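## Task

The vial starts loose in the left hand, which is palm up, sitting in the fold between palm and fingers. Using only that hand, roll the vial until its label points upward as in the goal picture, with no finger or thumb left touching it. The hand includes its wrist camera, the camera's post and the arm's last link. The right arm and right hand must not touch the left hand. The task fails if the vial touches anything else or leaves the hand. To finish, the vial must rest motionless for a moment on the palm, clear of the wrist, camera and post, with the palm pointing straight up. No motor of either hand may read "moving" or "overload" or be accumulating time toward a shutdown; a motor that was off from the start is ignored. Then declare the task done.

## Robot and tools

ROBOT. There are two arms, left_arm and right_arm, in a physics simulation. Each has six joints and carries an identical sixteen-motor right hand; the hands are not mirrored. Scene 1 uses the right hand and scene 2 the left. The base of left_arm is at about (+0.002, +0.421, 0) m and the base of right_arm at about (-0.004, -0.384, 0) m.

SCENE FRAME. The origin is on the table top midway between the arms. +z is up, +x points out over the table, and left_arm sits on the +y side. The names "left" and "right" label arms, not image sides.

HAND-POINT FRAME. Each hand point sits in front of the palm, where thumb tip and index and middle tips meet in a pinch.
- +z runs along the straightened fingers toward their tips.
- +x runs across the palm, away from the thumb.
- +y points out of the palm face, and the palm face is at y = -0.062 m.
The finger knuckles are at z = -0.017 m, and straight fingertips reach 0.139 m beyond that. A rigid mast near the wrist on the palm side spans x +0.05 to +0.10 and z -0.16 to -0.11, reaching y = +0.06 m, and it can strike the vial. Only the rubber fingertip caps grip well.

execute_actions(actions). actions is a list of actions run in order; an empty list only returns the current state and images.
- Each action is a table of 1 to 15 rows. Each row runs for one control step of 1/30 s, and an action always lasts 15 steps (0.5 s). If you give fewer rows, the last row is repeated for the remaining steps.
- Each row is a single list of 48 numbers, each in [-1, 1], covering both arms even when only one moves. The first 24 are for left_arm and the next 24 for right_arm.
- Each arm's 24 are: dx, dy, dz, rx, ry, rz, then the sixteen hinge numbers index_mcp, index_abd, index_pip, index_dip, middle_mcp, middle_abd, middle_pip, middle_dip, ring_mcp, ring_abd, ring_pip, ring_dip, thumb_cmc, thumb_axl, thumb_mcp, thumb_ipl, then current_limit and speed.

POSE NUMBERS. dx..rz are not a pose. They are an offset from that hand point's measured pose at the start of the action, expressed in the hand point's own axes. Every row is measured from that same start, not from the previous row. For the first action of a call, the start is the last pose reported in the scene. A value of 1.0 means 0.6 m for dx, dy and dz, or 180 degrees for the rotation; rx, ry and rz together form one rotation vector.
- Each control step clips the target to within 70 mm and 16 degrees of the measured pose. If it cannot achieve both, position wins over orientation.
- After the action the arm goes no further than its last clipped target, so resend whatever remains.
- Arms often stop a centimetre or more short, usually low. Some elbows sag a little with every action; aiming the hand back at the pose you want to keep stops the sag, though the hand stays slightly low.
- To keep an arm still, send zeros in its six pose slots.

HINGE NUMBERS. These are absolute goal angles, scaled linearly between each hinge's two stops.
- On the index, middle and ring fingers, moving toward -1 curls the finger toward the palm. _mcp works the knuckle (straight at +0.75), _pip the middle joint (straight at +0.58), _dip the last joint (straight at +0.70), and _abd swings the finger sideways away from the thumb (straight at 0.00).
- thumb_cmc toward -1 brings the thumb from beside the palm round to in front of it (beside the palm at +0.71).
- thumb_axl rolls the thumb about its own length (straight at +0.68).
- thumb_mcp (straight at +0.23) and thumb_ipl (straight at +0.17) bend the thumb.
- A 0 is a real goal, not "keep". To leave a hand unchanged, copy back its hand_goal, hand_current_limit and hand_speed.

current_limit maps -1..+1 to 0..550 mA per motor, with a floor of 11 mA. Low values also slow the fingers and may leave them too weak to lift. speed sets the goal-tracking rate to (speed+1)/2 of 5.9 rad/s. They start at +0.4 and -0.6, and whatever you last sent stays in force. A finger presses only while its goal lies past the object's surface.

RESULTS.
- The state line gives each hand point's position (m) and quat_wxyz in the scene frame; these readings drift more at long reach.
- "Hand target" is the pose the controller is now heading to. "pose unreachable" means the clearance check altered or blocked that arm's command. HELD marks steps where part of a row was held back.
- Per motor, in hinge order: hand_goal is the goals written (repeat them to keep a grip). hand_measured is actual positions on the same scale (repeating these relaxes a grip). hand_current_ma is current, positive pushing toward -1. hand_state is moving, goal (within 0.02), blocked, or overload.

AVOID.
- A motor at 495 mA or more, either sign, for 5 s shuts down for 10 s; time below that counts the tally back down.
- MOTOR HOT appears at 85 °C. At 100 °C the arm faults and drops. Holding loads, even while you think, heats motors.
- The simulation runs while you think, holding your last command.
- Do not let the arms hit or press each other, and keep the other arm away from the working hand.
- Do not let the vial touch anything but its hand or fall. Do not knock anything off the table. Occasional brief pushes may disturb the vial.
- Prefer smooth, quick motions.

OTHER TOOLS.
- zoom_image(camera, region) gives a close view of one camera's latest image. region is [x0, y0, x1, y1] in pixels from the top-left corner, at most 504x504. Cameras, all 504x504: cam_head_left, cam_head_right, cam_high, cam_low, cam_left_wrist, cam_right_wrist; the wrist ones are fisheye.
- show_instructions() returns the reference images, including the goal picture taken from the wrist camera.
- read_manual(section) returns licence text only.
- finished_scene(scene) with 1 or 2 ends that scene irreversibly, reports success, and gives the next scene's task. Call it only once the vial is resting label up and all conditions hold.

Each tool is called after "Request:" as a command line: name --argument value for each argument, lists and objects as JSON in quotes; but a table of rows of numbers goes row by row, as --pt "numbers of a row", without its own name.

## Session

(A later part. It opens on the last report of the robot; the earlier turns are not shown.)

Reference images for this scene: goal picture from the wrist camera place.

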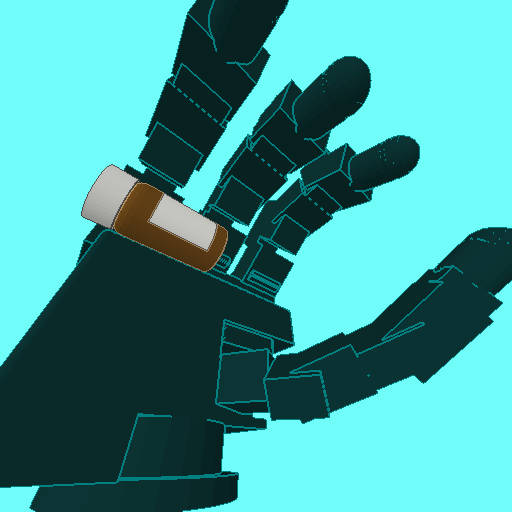

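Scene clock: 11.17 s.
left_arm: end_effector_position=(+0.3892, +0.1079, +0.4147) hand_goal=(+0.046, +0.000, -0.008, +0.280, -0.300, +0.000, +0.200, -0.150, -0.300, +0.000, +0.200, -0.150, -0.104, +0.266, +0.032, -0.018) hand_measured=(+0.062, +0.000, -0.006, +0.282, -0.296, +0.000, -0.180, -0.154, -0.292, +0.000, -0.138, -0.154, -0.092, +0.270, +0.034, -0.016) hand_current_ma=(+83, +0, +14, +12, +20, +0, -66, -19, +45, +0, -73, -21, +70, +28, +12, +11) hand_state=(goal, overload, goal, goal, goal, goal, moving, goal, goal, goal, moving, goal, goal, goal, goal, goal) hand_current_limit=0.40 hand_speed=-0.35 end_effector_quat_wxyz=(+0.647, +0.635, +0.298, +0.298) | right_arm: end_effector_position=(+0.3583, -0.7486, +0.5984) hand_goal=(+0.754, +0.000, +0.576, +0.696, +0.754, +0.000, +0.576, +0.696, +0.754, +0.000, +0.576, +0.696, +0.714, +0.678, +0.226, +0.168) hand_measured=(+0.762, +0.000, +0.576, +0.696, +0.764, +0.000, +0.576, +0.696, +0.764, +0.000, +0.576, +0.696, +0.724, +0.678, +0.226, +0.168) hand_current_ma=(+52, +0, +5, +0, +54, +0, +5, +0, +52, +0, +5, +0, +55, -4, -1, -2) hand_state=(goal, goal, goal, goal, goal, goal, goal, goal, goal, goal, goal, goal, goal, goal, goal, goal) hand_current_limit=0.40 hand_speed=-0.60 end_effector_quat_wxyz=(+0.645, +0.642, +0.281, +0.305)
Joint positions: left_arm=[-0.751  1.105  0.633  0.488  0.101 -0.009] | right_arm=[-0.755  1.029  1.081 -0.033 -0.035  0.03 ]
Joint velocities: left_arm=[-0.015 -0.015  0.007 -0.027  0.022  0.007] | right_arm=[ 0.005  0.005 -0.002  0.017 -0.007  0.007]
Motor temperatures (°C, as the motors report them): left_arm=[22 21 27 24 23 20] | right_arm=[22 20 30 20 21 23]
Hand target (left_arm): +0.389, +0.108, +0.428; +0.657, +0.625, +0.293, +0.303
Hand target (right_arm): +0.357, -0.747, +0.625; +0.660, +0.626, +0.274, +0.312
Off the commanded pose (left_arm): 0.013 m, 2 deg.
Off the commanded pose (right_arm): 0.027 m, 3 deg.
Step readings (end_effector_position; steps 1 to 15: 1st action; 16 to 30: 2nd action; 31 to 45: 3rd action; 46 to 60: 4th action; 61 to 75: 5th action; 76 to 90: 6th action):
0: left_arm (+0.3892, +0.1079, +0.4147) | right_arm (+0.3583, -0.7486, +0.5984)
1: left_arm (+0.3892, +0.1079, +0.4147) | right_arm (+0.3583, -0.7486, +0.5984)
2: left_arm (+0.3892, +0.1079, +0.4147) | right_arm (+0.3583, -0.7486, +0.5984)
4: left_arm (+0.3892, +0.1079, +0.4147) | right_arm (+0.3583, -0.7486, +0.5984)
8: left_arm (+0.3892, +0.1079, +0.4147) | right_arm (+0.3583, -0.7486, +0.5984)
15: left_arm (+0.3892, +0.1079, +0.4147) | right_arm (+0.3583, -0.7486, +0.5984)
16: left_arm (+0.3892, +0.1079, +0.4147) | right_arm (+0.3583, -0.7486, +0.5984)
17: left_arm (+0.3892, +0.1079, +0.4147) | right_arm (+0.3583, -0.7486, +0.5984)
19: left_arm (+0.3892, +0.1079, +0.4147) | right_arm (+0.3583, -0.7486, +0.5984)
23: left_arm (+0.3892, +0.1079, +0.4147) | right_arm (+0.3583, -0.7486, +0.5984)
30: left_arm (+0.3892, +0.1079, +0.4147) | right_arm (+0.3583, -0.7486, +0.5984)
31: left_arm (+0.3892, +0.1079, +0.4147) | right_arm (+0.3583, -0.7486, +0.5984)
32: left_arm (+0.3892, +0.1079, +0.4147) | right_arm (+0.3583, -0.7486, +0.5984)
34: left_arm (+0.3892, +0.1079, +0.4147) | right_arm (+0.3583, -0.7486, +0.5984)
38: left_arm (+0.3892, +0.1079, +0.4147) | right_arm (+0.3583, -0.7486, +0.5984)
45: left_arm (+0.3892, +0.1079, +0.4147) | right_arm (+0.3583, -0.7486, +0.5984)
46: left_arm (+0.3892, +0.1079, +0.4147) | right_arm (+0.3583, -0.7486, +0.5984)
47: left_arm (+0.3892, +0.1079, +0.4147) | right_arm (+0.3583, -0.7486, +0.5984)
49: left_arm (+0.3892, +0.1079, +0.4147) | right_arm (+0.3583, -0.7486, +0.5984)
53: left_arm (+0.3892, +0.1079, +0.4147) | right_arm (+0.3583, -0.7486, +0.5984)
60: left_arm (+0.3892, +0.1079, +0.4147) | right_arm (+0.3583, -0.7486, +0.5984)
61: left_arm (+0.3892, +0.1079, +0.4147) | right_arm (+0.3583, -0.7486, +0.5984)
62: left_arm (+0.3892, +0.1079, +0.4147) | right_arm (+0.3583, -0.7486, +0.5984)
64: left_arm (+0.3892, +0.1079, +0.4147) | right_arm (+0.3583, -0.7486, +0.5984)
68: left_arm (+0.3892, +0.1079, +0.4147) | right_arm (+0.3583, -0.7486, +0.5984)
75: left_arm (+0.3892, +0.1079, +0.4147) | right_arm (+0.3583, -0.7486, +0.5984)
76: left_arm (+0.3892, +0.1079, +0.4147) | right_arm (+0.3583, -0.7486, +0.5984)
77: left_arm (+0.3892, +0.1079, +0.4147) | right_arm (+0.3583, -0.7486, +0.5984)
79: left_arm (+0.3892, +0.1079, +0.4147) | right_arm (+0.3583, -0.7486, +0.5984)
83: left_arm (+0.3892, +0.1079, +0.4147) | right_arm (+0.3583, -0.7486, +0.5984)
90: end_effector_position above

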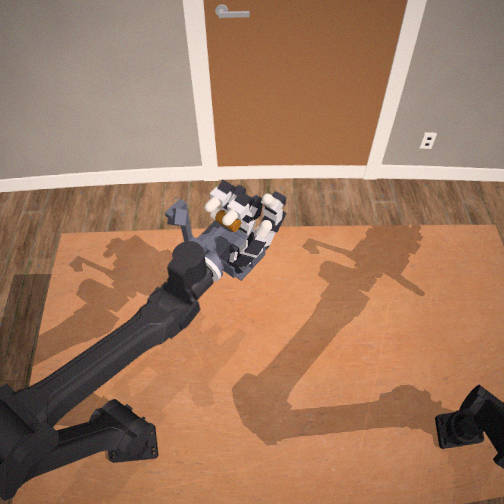

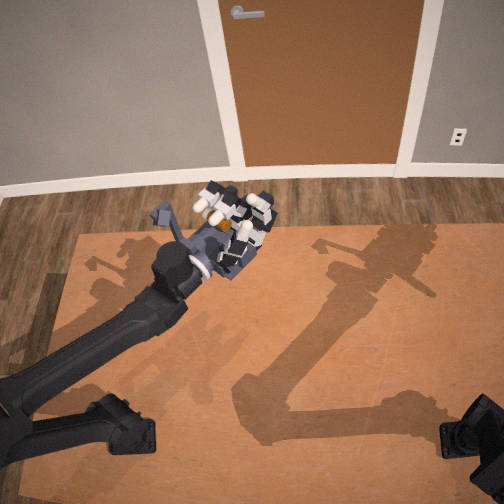

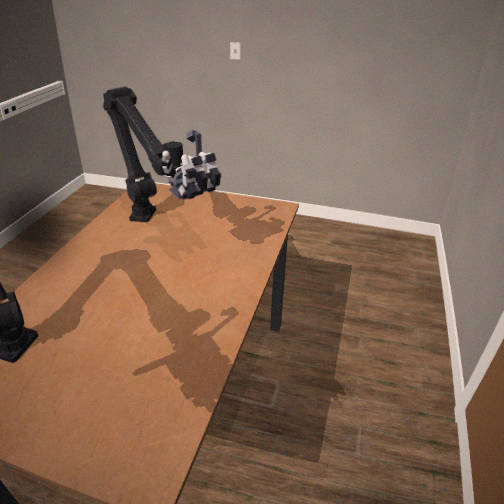

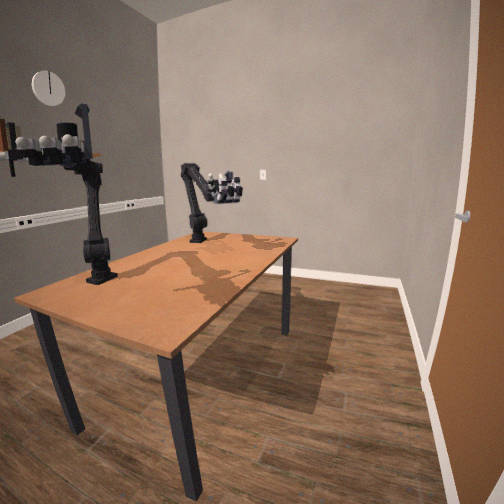

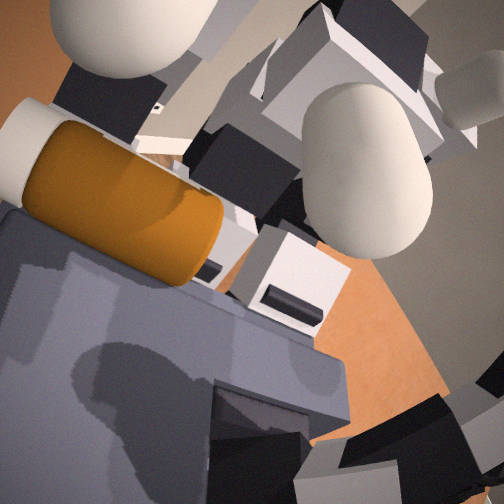

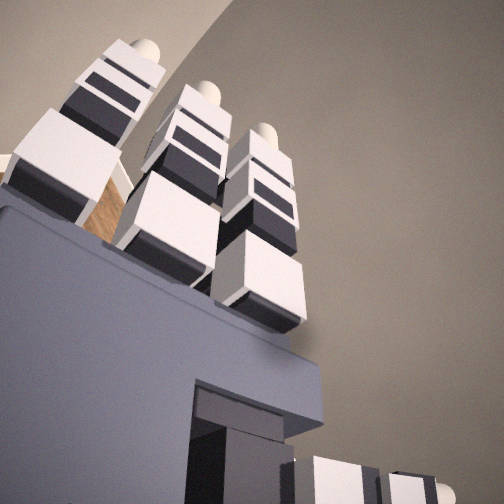

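A thin label edge may be appearing. One more stroke.

Request:
execute_actions --actions '[[[0,0.022,0,-0.01,0,0,0.046,0,-0.008,0.28,-0.3,0,0.1,-1,-0.3,0,0.1,-1,-0.104,0.266,0.032,-0.018,0.4,-0.3, 0,0.045,0,-0.015,0,0,0.754,0,0.576,0.696,0.754,0,0.576,0.696,0.754,0,0.576,0.696,0.714,0.678,0.226,0.168,0.4,-0.6]],[[0,0.022,0,-0.01,0,0,0.046,0,-0.008,0.28,-0.3,0,-0.4,-1,-0.3,0,-0.4,-1,-0.104,0.266,0.032,-0.018,0.4,-0.6, 0,0.045,0,-0.015,0,0,0.754,0,0.576,0.696,0.754,0,0.576,0.696,0.754,0,0.576,0.696,0.714,0.678,0.226,0.168,0.4,-0.6]],[[0,0.022,0,-0.01,0,0,0.046,0,-0.008,0.28,-0.3,0,-0.5,-0.65,-0.3,0,-0.5,-0.65,-0.104,0.266,0.032,-0.018,0.4,-0.75, 0,0.045,0,-0.015,0,0,0.754,0,0.576,0.696,0.754,0,0.576,0.696,0.754,0,0.576,0.696,0.714,0.678,0.226,0.168,0.4,-0.6]],[[0,0.022,0,-0.01,0,0,0.046,0,-0.008,0.28,-0.3,0,-0.6,-0.5,-0.3,0,-0.6,-0.5,-0.104,0.266,0.032,-0.018,0.4,-0.75, 0,0.045,0,-0.015,0,0,0.754,0,0.576,0.696,0.754,0,0.576,0.696,0.754,0,0.576,0.696,0.714,0.678,0.226,0.168,0.4,-0.6]],[[0,0.022,0,-0.01,0,0,0.046,0,-0.008,0.28,-0.3,0,-0.55,-0.15,-0.3,0,-0.55,-0.15,-0.104,0.266,0.032,-0.018,0.4,-0.6, 0,0.045,0,-0.015,0,0,0.754,0,0.576,0.696,0.754,0,0.576,0.696,0.754,0,0.576,0.696,0.714,0.678,0.226,0.168,0.4,-0.6]],[[0,0.022,0,-0.01,0,0,0.046,0,-0.008,0.28,-0.3,0,0.2,-0.15,-0.3,0,0.2,-0.15,-0.104,0.266,0.032,-0.018,0.4,-0.35, 0,0.045,0,-0.015,0,0,0.754,0,0.576,0.696,0.754,0,0.576,0.696,0.754,0,0.576,0.696,0.714,0.678,0.226,0.168,0.4,-0.6]]]'

Scene clock: 14.53 s.
left_arm: end_effector_position=(+0.3892, +0.1079, +0.4147) hand_goal=(+0.046, +0.000, -0.008, +0.280, -0.300, +0.000, +0.200, -0.150, -0.300, +0.000, +0.200, -0.150, -0.104, +0.266, +0.032, -0.018) hand_measured=(+0.062, +0.000, -0.006, +0.282, -0.296, +0.000, -0.180, -0.154, -0.292, +0.000, -0.138, -0.154, -0.092, +0.270, +0.034, -0.016) hand_current_ma=(+83, +0, +14, +12, +22, +0, -66, -19, +44, +0, -73, -21, +70, +28, +12, +11) hand_state=(goal, overload, goal, goal, goal, goal, moving, goal, goal, goal, moving, goal, goal, goal, goal, goal) hand_current_limit=0.40 hand_speed=-0.35 end_effector_quat_wxyz=(+0.647, +0.635, +0.298, +0.298) | right_arm: end_effector_position=(+0.3583, -0.7486, +0.5984) hand_goal=(+0.754, +0.000, +0.576, +0.696, +0.754, +0.000, +0.576, +0.696, +0.754, +0.000, +0.576, +0.696, +0.714, +0.678, +0.226, +0.168) hand_measured=(+0.762, +0.000, +0.576, +0.696, +0.764, +0.000, +0.576, +0.696, +0.764, +0.000, +0.576, +0.696, +0.724, +0.678, +0.226, +0.168) hand_current_ma=(+52, +0, +5, +0, +54, +0, +5, +0, +52, +0, +5, +0, +55, -4, -1, -2) hand_state=(goal, goal, goal, goal, goal, goal, goal, goal, goal, goal, goal, goal, goal, goal, goal, goal) hand_current_limit=0.40 hand_speed=-0.60 end_effector_quat_wxyz=(+0.645, +0.642, +0.281, +0.305)
Joint positions: left_arm=[-0.751  1.105  0.633  0.488  0.101 -0.009] | right_arm=[-0.755  1.029  1.081 -0.033 -0.035  0.03 ]
Joint velocities: left_arm=[-0.005  0.005 -0.007  0.002  0.007 -0.11 ] | right_arm=[-0.015 -0.015 -0.012 -0.007 -0.037 -0.007]
Motor temperatures (°C, as the motors report them): left_arm=[22 21 28 24 23 20] | right_arm=[22 21 32 20 21 23]
Hand target (left_arm): +0.389, +0.108, +0.428; +0.657, +0.625, +0.293, +0.303
Hand target (right_arm): +0.357, -0.747, +0.625; +0.660, +0.626, +0.274, +0.312
Off the commanded pose (left_arm): 0.013 m, 2 deg.
Off the commanded pose (right_arm): 0.027 m, 3 deg.
Step readings (end_effector_position; steps 1 to 15: 1st action; 16 to 30: 2nd action; 31 to 45: 3rd action; 46 to 60: 4th action; 61 to 75: 5th action; 76 to 90: 6th action):
0: left_arm (+0.3892, +0.1079, +0.4147) | right_arm (+0.3583, -0.7486, +0.5984)
1: left_arm (+0.3892, +0.1079, +0.4147) | right_arm (+0.3583, -0.7486, +0.5984)
2: left_arm (+0.3892, +0.1079, +0.4147) | right_arm (+0.3583, -0.7486, +0.5984)
4: left_arm (+0.3892, +0.1079, +0.4147) | right_arm (+0.3583, -0.7486, +0.5984)
8: left_arm (+0.3892, +0.1079, +0.4147) | right_arm (+0.3583, -0.7486, +0.5984)
15: left_arm (+0.3892, +0.1079, +0.4147) | right_arm (+0.3583, -0.7486, +0.5984)
16: left_arm (+0.3892, +0.1079, +0.4147) | right_arm (+0.3583, -0.7486, +0.5984)
17: left_arm (+0.3892, +0.1079, +0.4147) | right_arm (+0.3583, -0.7486, +0.5984)
19: left_arm (+0.3892, +0.1079, +0.4147) | right_arm (+0.3583, -0.7486, +0.5984)
23: left_arm (+0.3892, +0.1079, +0.4147) | right_arm (+0.3583, -0.7486, +0.5984)
30: left_arm (+0.3892, +0.1079, +0.4147) | right_arm (+0.3583, -0.7486, +0.5984)
31: left_arm (+0.3892, +0.1079, +0.4147) | right_arm (+0.3583, -0.7486, +0.5984)
32: left_arm (+0.3892, +0.1079, +0.4147) | right_arm (+0.3583, -0.7486, +0.5984)
34: left_arm (+0.3892, +0.1079, +0.4147) | right_arm (+0.3583, -0.7486, +0.5984)
38: left_arm (+0.3892, +0.1079, +0.4147) | right_arm (+0.3583, -0.7486, +0.5984)
45: left_arm (+0.3892, +0.1079, +0.4147) | right_arm (+0.3583, -0.7486, +0.5984)
46: left_arm (+0.3892, +0.1079, +0.4147) | right_arm (+0.3583, -0.7486, +0.5984)
47: left_arm (+0.3892, +0.1079, +0.4147) | right_arm (+0.3583, -0.7486, +0.5984)
49: left_arm (+0.3892, +0.1079, +0.4147) | right_arm (+0.3583, -0.7486, +0.5984)
53: left_arm (+0.3892, +0.1079, +0.4147) | right_arm (+0.3583, -0.7486, +0.5984)
60: left_arm (+0.3892, +0.1079, +0.4147) | right_arm (+0.3583, -0.7486, +0.5984)
61: left_arm (+0.3892, +0.1079, +0.4147) | right_arm (+0.3583, -0.7486, +0.5984)
62: left_arm (+0.3892, +0.1079, +0.4147) | right_arm (+0.3583, -0.7486, +0.5984)
64: left_arm (+0.3892, +0.1079, +0.4147) | right_arm (+0.3583, -0.7486, +0.5984)
68: left_arm (+0.3892, +0.1079, +0.4147) | right_arm (+0.3583, -0.7486, +0.5984)
75: left_arm (+0.3892, +0.1079, +0.4147) | right_arm (+0.3583, -0.7486, +0.5984)
76: left_arm (+0.3892, +0.1079, +0.4147) | right_arm (+0.3583, -0.7486, +0.5984)
77: left_arm (+0.3892, +0.1079, +0.4147) | right_arm (+0.3583, -0.7486, +0.5984)
79: left_arm (+0.3892, +0.1079, +0.4147) | right_arm (+0.3583, -0.7486, +0.5984)
83: left_arm (+0.3892, +0.1079, +0.4147) | right_arm (+0.3583, -0.7486, +0.5984)
90: end_effector_position above

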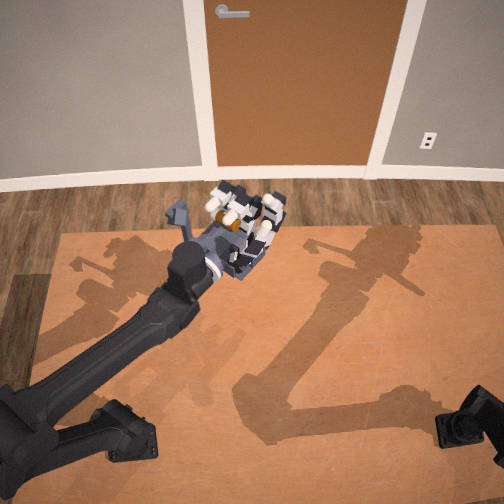

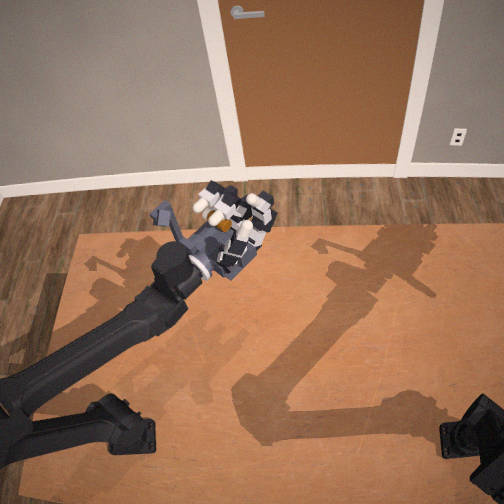

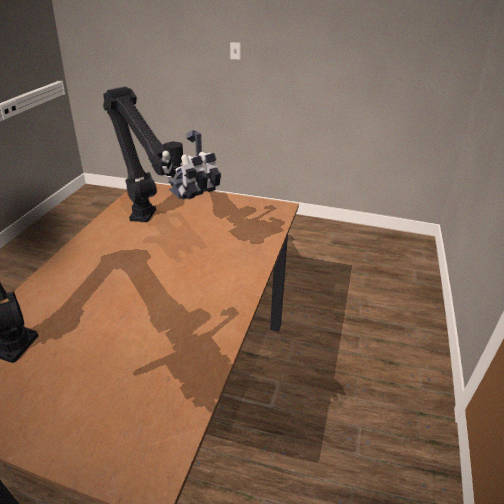

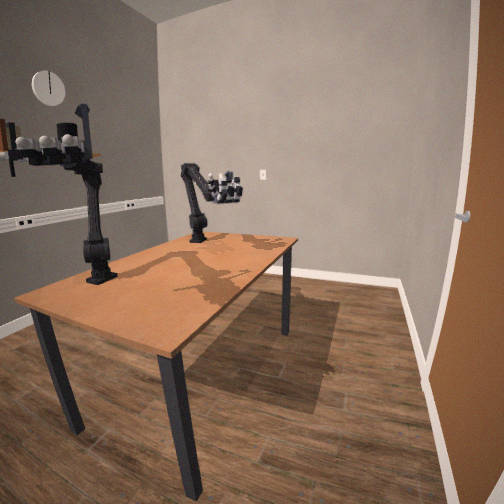

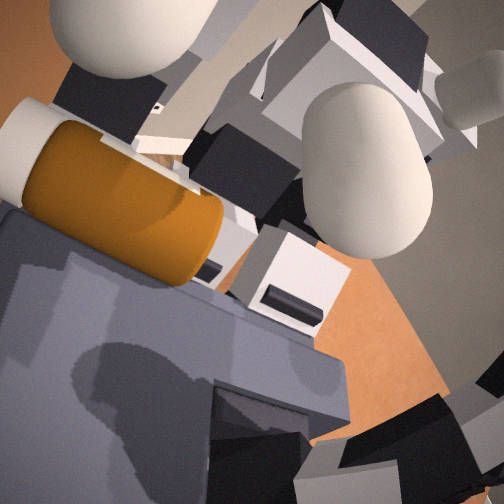

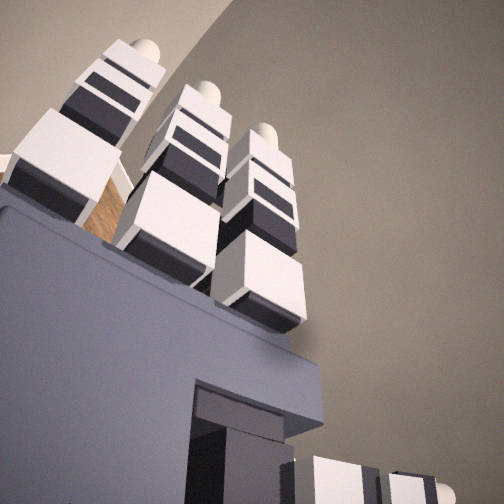

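Request:
execute_actions --actions '[[[0,0.022,0,-0.01,0,0,0.046,0,-0.008,0.28,-0.3,0,0.1,-1,-0.3,0,0.1,-1,-0.104,0.266,0.032,-0.018,0.4,-0.3, 0,0.045,0,-0.015,0,0,0.754,0,0.576,0.696,0.754,0,0.576,0.696,0.754,0,0.576,0.696,0.714,0.678,0.226,0.168,0.4,-0.6]],[[0,0.022,0,-0.01,0,0,0.046,0,-0.008,0.28,-0.3,0,-0.6,-1,-0.3,0,-0.6,-1,-0.104,0.266,0.032,-0.018,0.4,-0.6, 0,0.045,0,-0.015,0,0,0.754,0,0.576,0.696,0.754,0,0.576,0.696,0.754,0,0.576,0.696,0.714,0.678,0.226,0.168,0.4,-0.6]],[[0,0.022,0,-0.01,0,0,0.046,0,-0.008,0.28,-0.3,0,-0.6,-1,-0.3,0,-0.6,-1,-0.104,0.266,0.032,-0.018,0.4,-0.6, 0,0.045,0,-0.015,0,0,0.754,0,0.576,0.696,0.754,0,0.576,0.696,0.754,0,0.576,0.696,0.714,0.678,0.226,0.168,0.4,-0.6]],[[0,0.022,0,-0.01,0,0,0.046,0,-0.008,0.28,-0.3,0,-0.6,-0.6,-0.3,0,-0.6,-0.6,-0.104,0.266,0.032,-0.018,0.4,-0.8, 0,0.045,0,-0.015,0,0,0.754,0,0.576,0.696,0.754,0,0.576,0.696,0.754,0,0.576,0.696,0.714,0.678,0.226,0.168,0.4,-0.6]],[[0,0.022,0,-0.01,0,0,0.046,0,-0.008,0.28,-0.3,0,-0.6,-0.6,-0.3,0,-0.6,-0.6,-0.104,0.266,0.032,-0.018,0.4,-0.8, 0,0.045,0,-0.015,0,0,0.754,0,0.576,0.696,0.754,0,0.576,0.696,0.754,0,0.576,0.696,0.714,0.678,0.226,0.168,0.4,-0.6]]]'

Scene clock: 17.47 s.
left_arm: end_effector_position=(+0.3892, +0.1079, +0.4147) hand_goal=(+0.046, +0.000, -0.008, +0.280, -0.300, +0.000, -0.600, -0.600, -0.300, +0.000, -0.600, -0.600, -0.104, +0.266, +0.032, -0.018) hand_measured=(+0.062, +0.000, -0.006, +0.282, -0.278, +0.000, -0.550, -0.588, -0.270, +0.000, -0.518, -0.586, -0.092, +0.270, +0.034, -0.016) hand_current_ma=(+83, +0, +14, +12, +128, +0, +296, +66, +165, +0, +380, +74, +70, +28, +12, +11) hand_state=(goal, overload, goal, goal, blocked, goal, blocked, moving, blocked, goal, moving, moving, goal, goal, goal, goal) hand_current_limit=0.40 hand_speed=-0.80 end_effector_quat_wxyz=(+0.647, +0.635, +0.298, +0.298) | right_arm: end_effector_position=(+0.3583, -0.7486, +0.5984) hand_goal=(+0.754, +0.000, +0.576, +0.696, +0.754, +0.000, +0.576, +0.696, +0.754, +0.000, +0.576, +0.696, +0.714, +0.678, +0.226, +0.168) hand_measured=(+0.762, +0.000, +0.576, +0.696, +0.764, +0.000, +0.576, +0.696, +0.764, +0.000, +0.576, +0.696, +0.724, +0.678, +0.226, +0.168) hand_current_ma=(+52, +0, +5, +0, +54, +0, +5, +0, +52, +0, +5, +0, +55, -4, -1, -2) hand_state=(goal, goal, goal, goal, goal, goal, goal, goal, goal, goal, goal, goal, goal, goal, goal, goal) hand_current_limit=0.40 hand_speed=-0.60 end_effector_quat_wxyz=(+0.645, +0.642, +0.281, +0.305)
Joint positions: left_arm=[-0.751  1.105  0.633  0.488  0.101 -0.009] | right_arm=[-0.755  1.029  1.081 -0.033 -0.035  0.03 ]
Joint velocities: left_arm=[-0.005  0.005 -0.002 -0.002  0.066  0.007] | right_arm=[ 0.005  0.005  0.002  0.002 -0.022 -0.022]
Motor temperatures (°C, as the motors report them): left_arm=[22 21 29 24 23 20] | right_arm=[22 21 33 20 21 23]
Hand target (left_arm): +0.389, +0.108, +0.428; +0.657, +0.625, +0.293, +0.303
Hand target (right_arm): +0.357, -0.747, +0.625; +0.660, +0.626, +0.274, +0.312
Off the commanded pose (left_arm): 0.013 m, 2 deg.
Off the commanded pose (right_arm): 0.027 m, 3 deg.
Step readings (end_effector_position; steps 1 to 15: 1st action; 16 to 30: 2nd action; 31 to 45: 3rd action; 46 to 60: 4th action; 61 to 75: 5th action):
0: left_arm (+0.3892, +0.1079, +0.4147) | right_arm (+0.3583, -0.7486, +0.5984)
1: left_arm (+0.3892, +0.1079, +0.4147) | right_arm (+0.3583, -0.7486, +0.5984)
2: left_arm (+0.3892, +0.1079, +0.4147) | right_arm (+0.3583, -0.7486, +0.5984)
4: left_arm (+0.3892, +0.1079, +0.4147) | right_arm (+0.3583, -0.7486, +0.5984)
8: left_arm (+0.3892, +0.1079, +0.4147) | right_arm (+0.3583, -0.7486, +0.5984)
15: left_arm (+0.3892, +0.1079, +0.4147) | right_arm (+0.3583, -0.7486, +0.5984)
16: left_arm (+0.3892, +0.1079, +0.4147) | right_arm (+0.3583, -0.7486, +0.5984)
17: left_arm (+0.3892, +0.1079, +0.4147) | right_arm (+0.3583, -0.7486, +0.5984)
19: left_arm (+0.3892, +0.1079, +0.4147) | right_arm (+0.3583, -0.7486, +0.5984)
23: left_arm (+0.3892, +0.1079, +0.4147) | right_arm (+0.3583, -0.7486, +0.5984)
30: left_arm (+0.3892, +0.1079, +0.4147) | right_arm (+0.3583, -0.7486, +0.5984)
31: left_arm (+0.3892, +0.1079, +0.4147) | right_arm (+0.3583, -0.7486, +0.5984)
32: left_arm (+0.3892, +0.1079, +0.4147) | right_arm (+0.3583, -0.7486, +0.5984)
34: left_arm (+0.3892, +0.1079, +0.4147) | right_arm (+0.3583, -0.7486, +0.5984)
38: left_arm (+0.3892, +0.1079, +0.4147) | right_arm (+0.3583, -0.7486, +0.5984)
45: left_arm (+0.3892, +0.1079, +0.4147) | right_arm (+0.3583, -0.7486, +0.5984)
46: left_arm (+0.3892, +0.1079, +0.4147) | right_arm (+0.3583, -0.7486, +0.5984)
47: left_arm (+0.3892, +0.1079, +0.4147) | right_arm (+0.3583, -0.7486, +0.5984)
49: left_arm (+0.3892, +0.1079, +0.4147) | right_arm (+0.3583, -0.7486, +0.5984)
53: left_arm (+0.3892, +0.1079, +0.4147) | right_arm (+0.3583, -0.7486, +0.5984)
60: left_arm (+0.3892, +0.1079, +0.4147) | right_arm (+0.3583, -0.7486, +0.5984)
61: left_arm (+0.3892, +0.1079, +0.4147) | right_arm (+0.3583, -0.7486, +0.5984)
62: left_arm (+0.3892, +0.1079, +0.4147) | right_arm (+0.3583, -0.7486, +0.5984)
64: left_arm (+0.3892, +0.1079, +0.4147) | right_arm (+0.3583, -0.7486, +0.5984)
68: left_arm (+0.3892, +0.1079, +0.4147) | right_arm (+0.3583, -0.7486, +0.5984)
75: end_effector_position above

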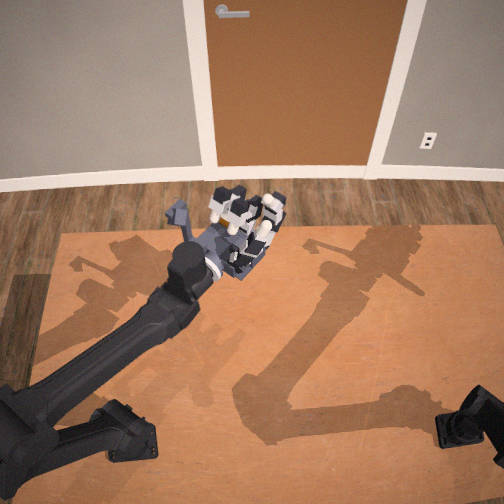

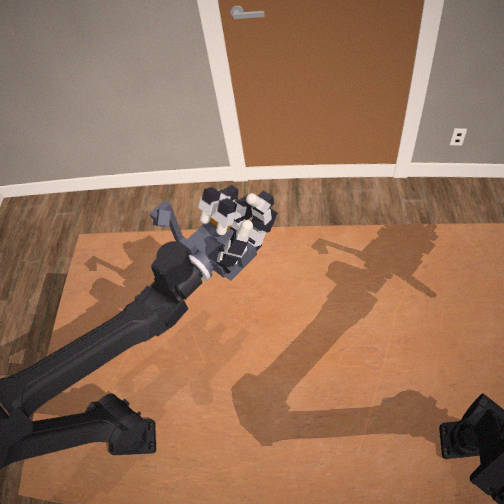

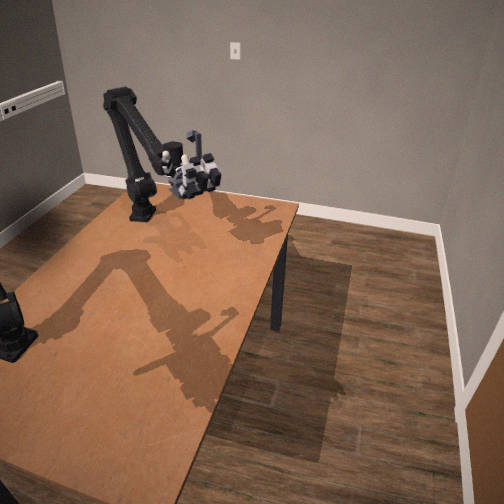

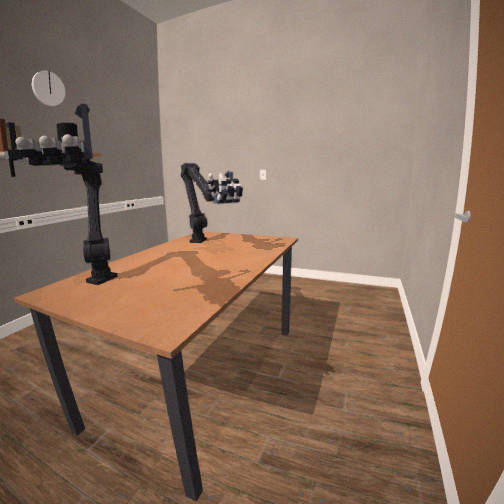

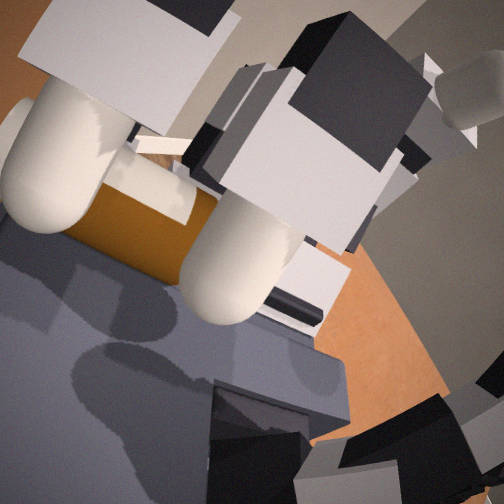

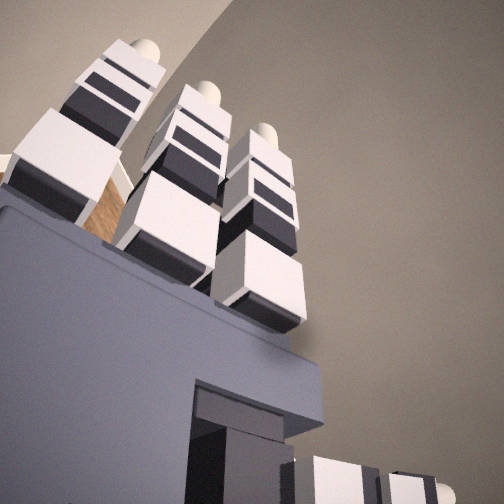

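Request:
execute_actions --actions '[[[0,0.022,0,-0.01,0,0,0.046,0,-0.008,0.28,-0.3,0,-0.5,-0.15,-0.3,0,-0.5,-0.15,-0.104,0.266,0.032,-0.018,0.4,-0.5, 0,0.045,0,-0.015,0,0,0.754,0,0.576,0.696,0.754,0,0.576,0.696,0.754,0,0.576,0.696,0.714,0.678,0.226,0.168,0.4,-0.6]],[[0,0.022,0,-0.01,0,0,0.046,0,-0.008,0.28,-0.3,0,0.2,-0.15,-0.3,0,0.2,-0.15,-0.104,0.266,0.032,-0.018,0.4,-0.3, 0,0.045,0,-0.015,0,0,0.754,0,0.576,0.696,0.754,0,0.576,0.696,0.754,0,0.576,0.696,0.714,0.678,0.226,0.168,0.4,-0.6]],[[0,0.022,0,-0.01,0,0,0.046,0,-0.008,0.28,-0.3,0,0.2,-1,-0.3,0,0.2,-1,-0.104,0.266,0.032,-0.018,0.4,-0.3, 0,0.045,0,-0.015,0,0,0.754,0,0.576,0.696,0.754,0,0.576,0.696,0.754,0,0.576,0.696,0.714,0.678,0.226,0.168,0.4,-0.6]],[[0,0.022,0,-0.01,0,0,0.046,0,-0.008,0.28,-0.3,0,-0.6,-1,-0.3,0,-0.6,-1,-0.104,0.266,0.032,-0.018,0.4,-0.6, 0,0.045,0,-0.015,0,0,0.754,0,0.576,0.696,0.754,0,0.576,0.696,0.754,0,0.576,0.696,0.714,0.678,0.226,0.168,0.4,-0.6]],[[0,0.022,0,-0.01,0,0,0.046,0,-0.008,0.28,-0.3,0,-0.6,-1,-0.3,0,-0.6,-1,-0.104,0.266,0.032,-0.018,0.4,-0.6, 0,0.045,0,-0.015,0,0,0.754,0,0.576,0.696,0.754,0,0.576,0.696,0.754,0,0.576,0.696,0.714,0.678,0.226,0.168,0.4,-0.6]],[[0,0.022,0,-0.01,0,0,0.046,0,-0.008,0.28,-0.3,0,-0.6,-0.7,-0.3,0,-0.6,-0.7,-0.104,0.266,0.032,-0.018,0.4,-0.8, 0,0.045,0,-0.015,0,0,0.754,0,0.576,0.696,0.754,0,0.576,0.696,0.754,0,0.576,0.696,0.714,0.678,0.226,0.168,0.4,-0.6]],[[0,0.022,0,-0.01,0,0,0.046,0,-0.008,0.28,-0.3,0,-0.6,-0.7,-0.3,0,-0.6,-0.7,-0.104,0.266,0.032,-0.018,0.4,-0.8, 0,0.045,0,-0.015,0,0,0.754,0,0.576,0.696,0.754,0,0.576,0.696,0.754,0,0.576,0.696,0.714,0.678,0.226,0.168,0.4,-0.6]]]'

Scene clock: 21.43 s.
left_arm: end_effector_position=(+0.3892, +0.1079, +0.4147) hand_goal=(+0.046, +0.000, -0.008, +0.280, -0.300, +0.000, -0.600, -0.700, -0.300, +0.000, -0.600, -0.700, -0.104, +0.266, +0.032, -0.018) hand_measured=(+0.062, +0.000, -0.006, +0.282, -0.274, +0.000, -0.476, -0.684, -0.268, +0.000, -0.426, -0.688, -0.092, +0.270, +0.034, -0.016) hand_current_ma=(+83, +0, +14, +12, +149, +0, +385, +81, +173, +0, +385, +59, +70, +28, +12, +11) hand_state=(goal, overload, goal, goal, blocked, goal, blocked, goal, blocked, goal, blocked, goal, goal, goal, goal, goal) hand_current_limit=0.40 hand_speed=-0.80 end_effector_quat_wxyz=(+0.647, +0.635, +0.298, +0.298) | right_arm: end_effector_position=(+0.3583, -0.7486, +0.5984) hand_goal=(+0.754, +0.000, +0.576, +0.696, +0.754, +0.000, +0.576, +0.696, +0.754, +0.000, +0.576, +0.696, +0.714, +0.678, +0.226, +0.168) hand_measured=(+0.762, +0.000, +0.576, +0.696, +0.764, +0.000, +0.576, +0.696, +0.764, +0.000, +0.576, +0.696, +0.724, +0.678, +0.226, +0.168) hand_current_ma=(+52, +0, +5, +0, +54, +0, +5, +0, +52, +0, +5, +0, +55, -4, -1, -2) hand_state=(goal, goal, goal, goal, goal, goal, goal, goal, goal, goal, goal, goal, goal, goal, goal, goal) hand_current_limit=0.40 hand_speed=-0.60 end_effector_quat_wxyz=(+0.645, +0.642, +0.281, +0.305)
Joint positions: left_arm=[-0.751  1.105  0.633  0.488  0.101 -0.009] | right_arm=[-0.755  1.029  1.081 -0.033 -0.035  0.03 ]
Joint velocities: left_arm=[-0.005 -0.015 -0.007  0.002 -0.081  0.037] | right_arm=[-0.005  0.005  0.022 -0.002 -0.007  0.037]
Motor temperatures (°C, as the motors report them): left_arm=[22 21 29 24 23 20] | right_arm=[22 21 34 20 21 23]
Hand target (left_arm): +0.389, +0.108, +0.428; +0.657, +0.625, +0.293, +0.303
Hand target (right_arm): +0.357, -0.747, +0.625; +0.660, +0.626, +0.274, +0.312
Off the commanded pose (left_arm): 0.013 m, 2 deg.
Off the commanded pose (right_arm): 0.027 m, 3 deg.
Step readings (end_effector_position; steps 1 to 15: 1st action; 16 to 30: 2nd action; 31 to 45: 3rd action; 46 to 60: 4th action; 61 to 75: 5th action; 76 to 90: 6th action; 91 to 105: 7th action):
0: left_arm (+0.3892, +0.1079, +0.4147) | right_arm (+0.3583, -0.7486, +0.5984)
1: left_arm (+0.3892, +0.1079, +0.4147) | right_arm (+0.3583, -0.7486, +0.5984)
2: left_arm (+0.3892, +0.1079, +0.4147) | right_arm (+0.3583, -0.7486, +0.5984)
4: left_arm (+0.3892, +0.1079, +0.4147) | right_arm (+0.3583, -0.7486, +0.5984)
8: left_arm (+0.3892, +0.1079, +0.4147) | right_arm (+0.3583, -0.7486, +0.5984)
15: left_arm (+0.3892, +0.1079, +0.4147) | right_arm (+0.3583, -0.7486, +0.5984)
16: left_arm (+0.3892, +0.1079, +0.4147) | right_arm (+0.3583, -0.7486, +0.5984)
17: left_arm (+0.3892, +0.1079, +0.4147) | right_arm (+0.3583, -0.7486, +0.5984)
19: left_arm (+0.3892, +0.1079, +0.4147) | right_arm (+0.3583, -0.7486, +0.5984)
23: left_arm (+0.3892, +0.1079, +0.4147) | right_arm (+0.3583, -0.7486, +0.5984)
30: left_arm (+0.3892, +0.1079, +0.4147) | right_arm (+0.3583, -0.7486, +0.5984)
31: left_arm (+0.3892, +0.1079, +0.4147) | right_arm (+0.3583, -0.7486, +0.5984)
32: left_arm (+0.3892, +0.1079, +0.4147) | right_arm (+0.3583, -0.7486, +0.5984)
34: left_arm (+0.3892, +0.1079, +0.4147) | right_arm (+0.3583, -0.7486, +0.5984)
38: left_arm (+0.3892, +0.1079, +0.4147) | right_arm (+0.3583, -0.7486, +0.5984)
45: left_arm (+0.3892, +0.1079, +0.4147) | right_arm (+0.3583, -0.7486, +0.5984)
46: left_arm (+0.3892, +0.1079, +0.4147) | right_arm (+0.3583, -0.7486, +0.5984)
47: left_arm (+0.3892, +0.1079, +0.4147) | right_arm (+0.3583, -0.7486, +0.5984)
49: left_arm (+0.3892, +0.1079, +0.4147) | right_arm (+0.3583, -0.7486, +0.5984)
53: left_arm (+0.3892, +0.1079, +0.4147) | right_arm (+0.3583, -0.7486, +0.5984)
60: left_arm (+0.3892, +0.1079, +0.4147) | right_arm (+0.3583, -0.7486, +0.5984)
61: left_arm (+0.3892, +0.1079, +0.4147) | right_arm (+0.3583, -0.7486, +0.5984)
62: left_arm (+0.3892, +0.1079, +0.4147) | right_arm (+0.3583, -0.7486, +0.5984)
64: left_arm (+0.3892, +0.1079, +0.4147) | right_arm (+0.3583, -0.7486, +0.5984)
68: left_arm (+0.3892, +0.1079, +0.4147) | right_arm (+0.3583, -0.7486, +0.5984)
75: left_arm (+0.3892, +0.1079, +0.4147) | right_arm (+0.3583, -0.7486, +0.5984)
76: left_arm (+0.3892, +0.1079, +0.4147) | right_arm (+0.3583, -0.7486, +0.5984)
77: left_arm (+0.3892, +0.1079, +0.4147) | right_arm (+0.3583, -0.7486, +0.5984)
79: left_arm (+0.3892, +0.1079, +0.4147) | right_arm (+0.3583, -0.7486, +0.5984)
83: left_arm (+0.3892, +0.1079, +0.4147) | right_arm (+0.3583, -0.7486, +0.5984)
90: left_arm (+0.3892, +0.1079, +0.4147) | right_arm (+0.3583, -0.7486, +0.5984)
91: left_arm (+0.3892, +0.1079, +0.4147) | right_arm (+0.3583, -0.7486, +0.5984)
92: left_arm (+0.3892, +0.1079, +0.4147) | right_arm (+0.3583, -0.7486, +0.5984)
94: left_arm (+0.3892, +0.1079, +0.4147) | right_arm (+0.3583, -0.7486, +0.5984)
98: left_arm (+0.3892, +0.1079, +0.4147) | right_arm (+0.3583, -0.7486, +0.5984)
105: end_effector_position above

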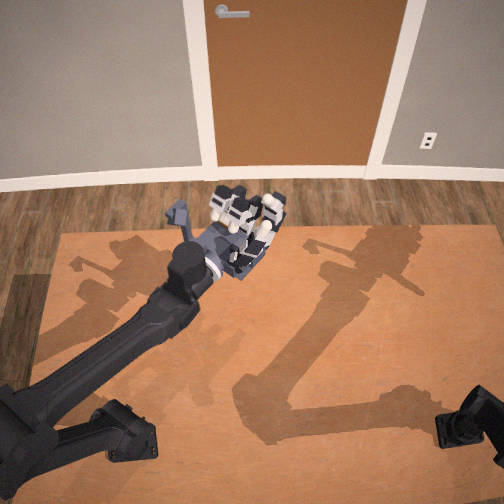

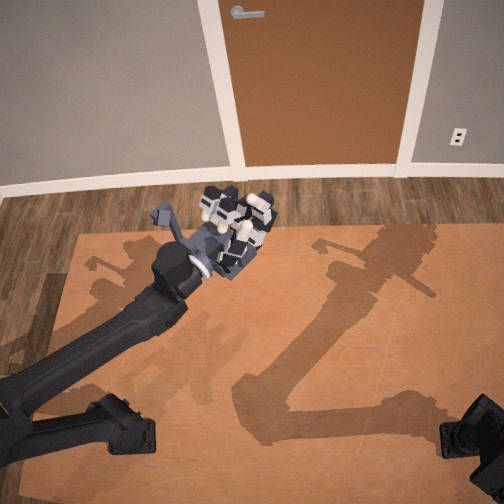

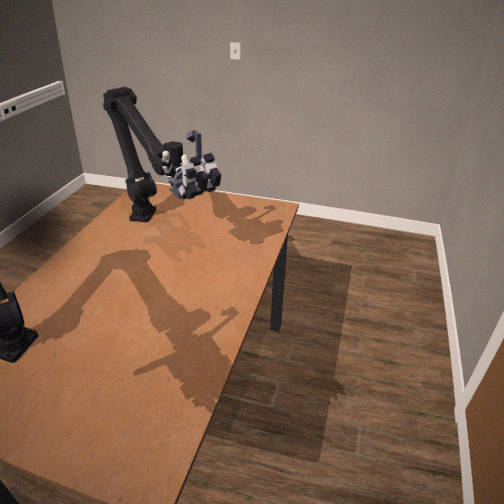

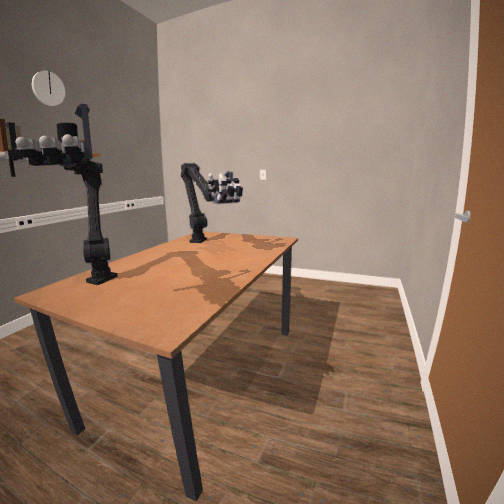

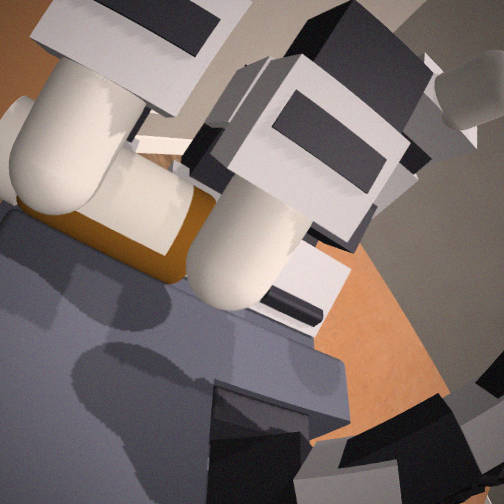

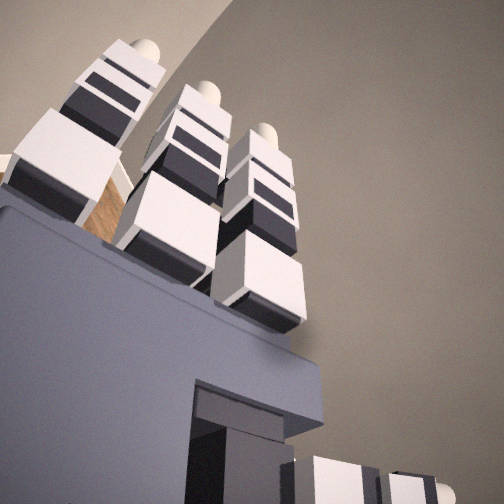

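Request:
execute_actions --actions '[[[0,0.022,0,-0.01,0,0,0.046,0,-0.008,0.28,-0.3,0,-0.38,-0.68,-0.3,0,-0.35,-0.68,-0.104,0.266,0.032,-0.018,0.4,-0.5, 0,0.045,0,-0.015,0,0,0.754,0,0.576,0.696,0.754,0,0.576,0.696,0.754,0,0.576,0.696,0.714,0.678,0.226,0.168,0.4,-0.6]],[[0,0.022,0,-0.01,0,0,0.4,0,0.2,0.3,-0.3,0,-0.2,-0.2,-0.3,0,-0.2,-0.2,-0.104,0.266,0.032,-0.018,0.4,-0.5, 0,0.045,0,-0.015,0,0,0.754,0,0.576,0.696,0.754,0,0.576,0.696,0.754,0,0.576,0.696,0.714,0.678,0.226,0.168,0.4,-0.6]],[[0,0.022,0,-0.01,0,0,0.4,0,0.2,0.3,0.4,0,0.2,0.3,0.4,0,0.2,0.3,-0.104,0.266,0.032,-0.018,0.4,-0.5, 0,0.045,0,-0.015,0,0,0.754,0,0.576,0.696,0.754,0,0.576,0.696,0.754,0,0.576,0.696,0.714,0.678,0.226,0.168,0.4,-0.6]],[[0,0.022,0,-0.01,0,0,0.4,0,0.2,0.3,0.4,0,0.2,0.3,0.4,0,0.2,0.3,-0.104,0.266,0.032,-0.018,0.4,-0.5, 0,0.045,0,-0.015,0,0,0.754,0,0.576,0.696,0.754,0,0.576,0.696,0.754,0,0.576,0.696,0.714,0.678,0.226,0.168,0.4,-0.6]],[[0,0.022,0,-0.01,0,0,0.4,0,0.2,0.3,0.4,0,0.2,0.3,0.4,0,0.2,0.3,-0.104,0.266,0.032,-0.018,0.4,-0.5, 0,0.045,0,-0.015,0,0,0.754,0,0.576,0.696,0.754,0,0.576,0.696,0.754,0,0.576,0.696,0.714,0.678,0.226,0.168,0.4,-0.6]]]'

Scene clock: 24.27 s.
left_arm: end_effector_position=(+0.3892, +0.1079, +0.4147) hand_goal=(+0.400, +0.000, +0.200, +0.300, +0.400, +0.000, +0.200, +0.300, +0.400, +0.000, +0.200, +0.300, -0.104, +0.266, +0.032, -0.018) hand_measured=(+0.408, +0.000, +0.200, +0.298, +0.408, +0.000, +0.200, +0.298, +0.408, +0.000, +0.200, +0.298, -0.092, +0.270, +0.034, -0.016) hand_current_ma=(+44, +0, -2, -13, +44, +0, -2, -13, +45, +0, -2, -14, +70, +28, +12, +11) hand_state=(goal, overload, goal, goal, goal, goal, goal, goal, goal, goal, goal, goal, goal, goal, goal, goal) hand_current_limit=0.40 hand_speed=-0.50 end_effector_quat_wxyz=(+0.647, +0.635, +0.298, +0.298) | right_arm: end_effector_position=(+0.3583, -0.7486, +0.5984) hand_goal=(+0.754, +0.000, +0.576, +0.696, +0.754, +0.000, +0.576, +0.696, +0.754, +0.000, +0.576, +0.696, +0.714, +0.678, +0.226, +0.168) hand_measured=(+0.762, +0.000, +0.576, +0.696, +0.764, +0.000, +0.576, +0.696, +0.764, +0.000, +0.576, +0.696, +0.724, +0.678, +0.226, +0.168) hand_current_ma=(+52, +0, +5, +0, +54, +0, +5, +0, +52, +0, +5, +0, +55, -4, -1, -2) hand_state=(goal, goal, goal, goal, goal, goal, goal, goal, goal, goal, goal, goal, goal, goal, goal, goal) hand_current_limit=0.40 hand_speed=-0.60 end_effector_quat_wxyz=(+0.645, +0.642, +0.281, +0.305)
Joint positions: left_arm=[-0.751  1.105  0.633  0.488  0.101 -0.009] | right_arm=[-0.755  1.029  1.081 -0.033 -0.035  0.03 ]
Joint velocities: left_arm=[-0.005 -0.005 -0.007 -0.002 -0.022  0.037] | right_arm=[-0.024  0.034 -0.012 -0.007 -0.007  0.037]
Motor temperatures (°C, as the motors report them): left_arm=[22 21 30 24 23 20] | right_arm=[22 21 34 20 21 23]
Hand target (left_arm): +0.389, +0.108, +0.428; +0.657, +0.625, +0.293, +0.303
Hand target (right_arm): +0.357, -0.747, +0.625; +0.660, +0.626, +0.274, +0.312
Off the commanded pose (left_arm): 0.013 m, 2 deg.
Off the commanded pose (right_arm): 0.027 m, 3 deg.
Step readings (end_effector_position; steps 1 to 15: 1st action; 16 to 30: 2nd action; 31 to 45: 3rd action; 46 to 60: 4th action; 61 to 75: 5th action):
0: left_arm (+0.3892, +0.1079, +0.4147) | right_arm (+0.3583, -0.7486, +0.5984)
1: left_arm (+0.3892, +0.1079, +0.4147) | right_arm (+0.3583, -0.7486, +0.5984)
2: left_arm (+0.3892, +0.1079, +0.4147) | right_arm (+0.3583, -0.7486, +0.5984)
4: left_arm (+0.3892, +0.1079, +0.4147) | right_arm (+0.3583, -0.7486, +0.5984)
8: left_arm (+0.3892, +0.1079, +0.4147) | right_arm (+0.3583, -0.7486, +0.5984)
15: left_arm (+0.3892, +0.1079, +0.4147) | right_arm (+0.3583, -0.7486, +0.5984)
16: left_arm (+0.3892, +0.1079, +0.4147) | right_arm (+0.3583, -0.7486, +0.5984)
17: left_arm (+0.3892, +0.1079, +0.4147) | right_arm (+0.3583, -0.7486, +0.5984)
19: left_arm (+0.3892, +0.1079, +0.4147) | right_arm (+0.3583, -0.7486, +0.5984)
23: left_arm (+0.3892, +0.1079, +0.4147) | right_arm (+0.3583, -0.7486, +0.5984)
30: left_arm (+0.3892, +0.1079, +0.4147) | right_arm (+0.3583, -0.7486, +0.5984)
31: left_arm (+0.3892, +0.1079, +0.4147) | right_arm (+0.3583, -0.7486, +0.5984)
32: left_arm (+0.3892, +0.1079, +0.4147) | right_arm (+0.3583, -0.7486, +0.5984)
34: left_arm (+0.3892, +0.1079, +0.4147) | right_arm (+0.3583, -0.7486, +0.5984)
38: left_arm (+0.3892, +0.1079, +0.4147) | right_arm (+0.3583, -0.7486, +0.5984)
45: left_arm (+0.3892, +0.1079, +0.4147) | right_arm (+0.3583, -0.7486, +0.5984)
46: left_arm (+0.3892, +0.1079, +0.4147) | right_arm (+0.3583, -0.7486, +0.5984)
47: left_arm (+0.3892, +0.1079, +0.4147) | right_arm (+0.3583, -0.7486, +0.5984)
49: left_arm (+0.3892, +0.1079, +0.4147) | right_arm (+0.3583, -0.7486, +0.5984)
53: left_arm (+0.3892, +0.1079, +0.4147) | right_arm (+0.3583, -0.7486, +0.5984)
60: left_arm (+0.3892, +0.1079, +0.4147) | right_arm (+0.3583, -0.7486, +0.5984)
61: left_arm (+0.3892, +0.1079, +0.4147) | right_arm (+0.3583, -0.7486, +0.5984)
62: left_arm (+0.3892, +0.1079, +0.4147) | right_arm (+0.3583, -0.7486, +0.5984)
64: left_arm (+0.3892, +0.1079, +0.4147) | right_arm (+0.3583, -0.7486, +0.5984)
68: left_arm (+0.3892, +0.1079, +0.4147) | right_arm (+0.3583, -0.7486, +0.5984)
75: end_effector_position above

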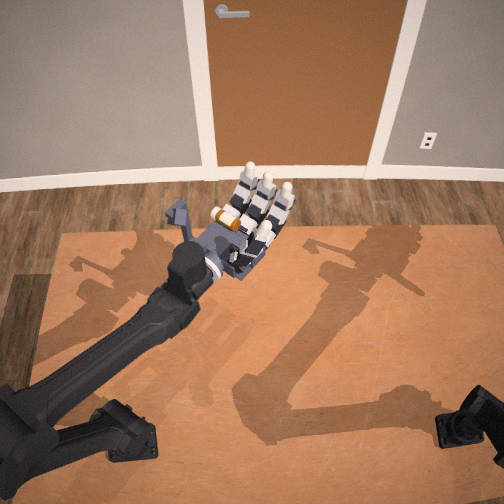

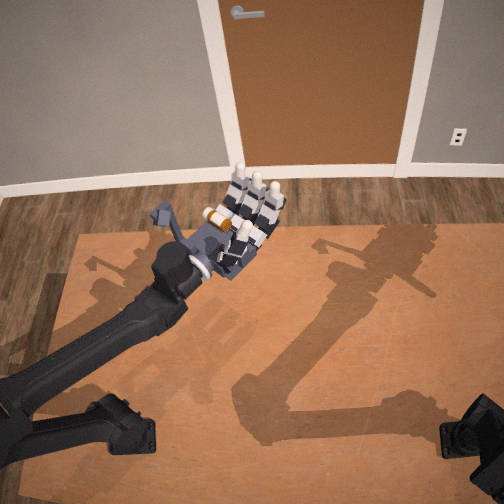

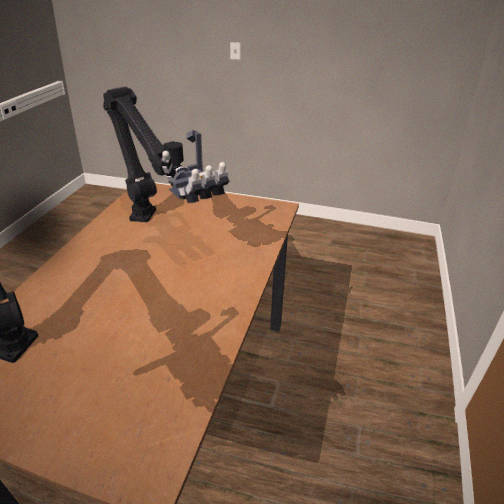

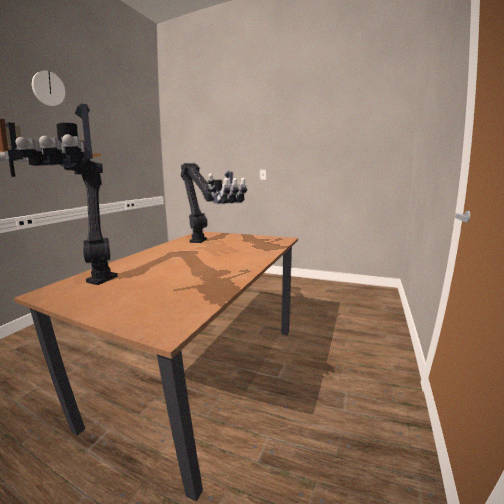

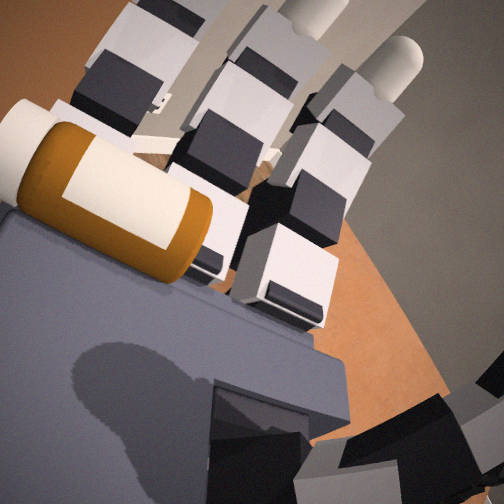

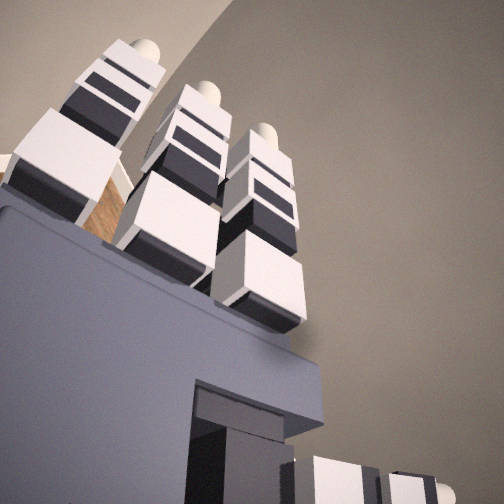

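Close to the goal picture.

Request:
finished_scene --scene 2

The scene is finished: the task was done.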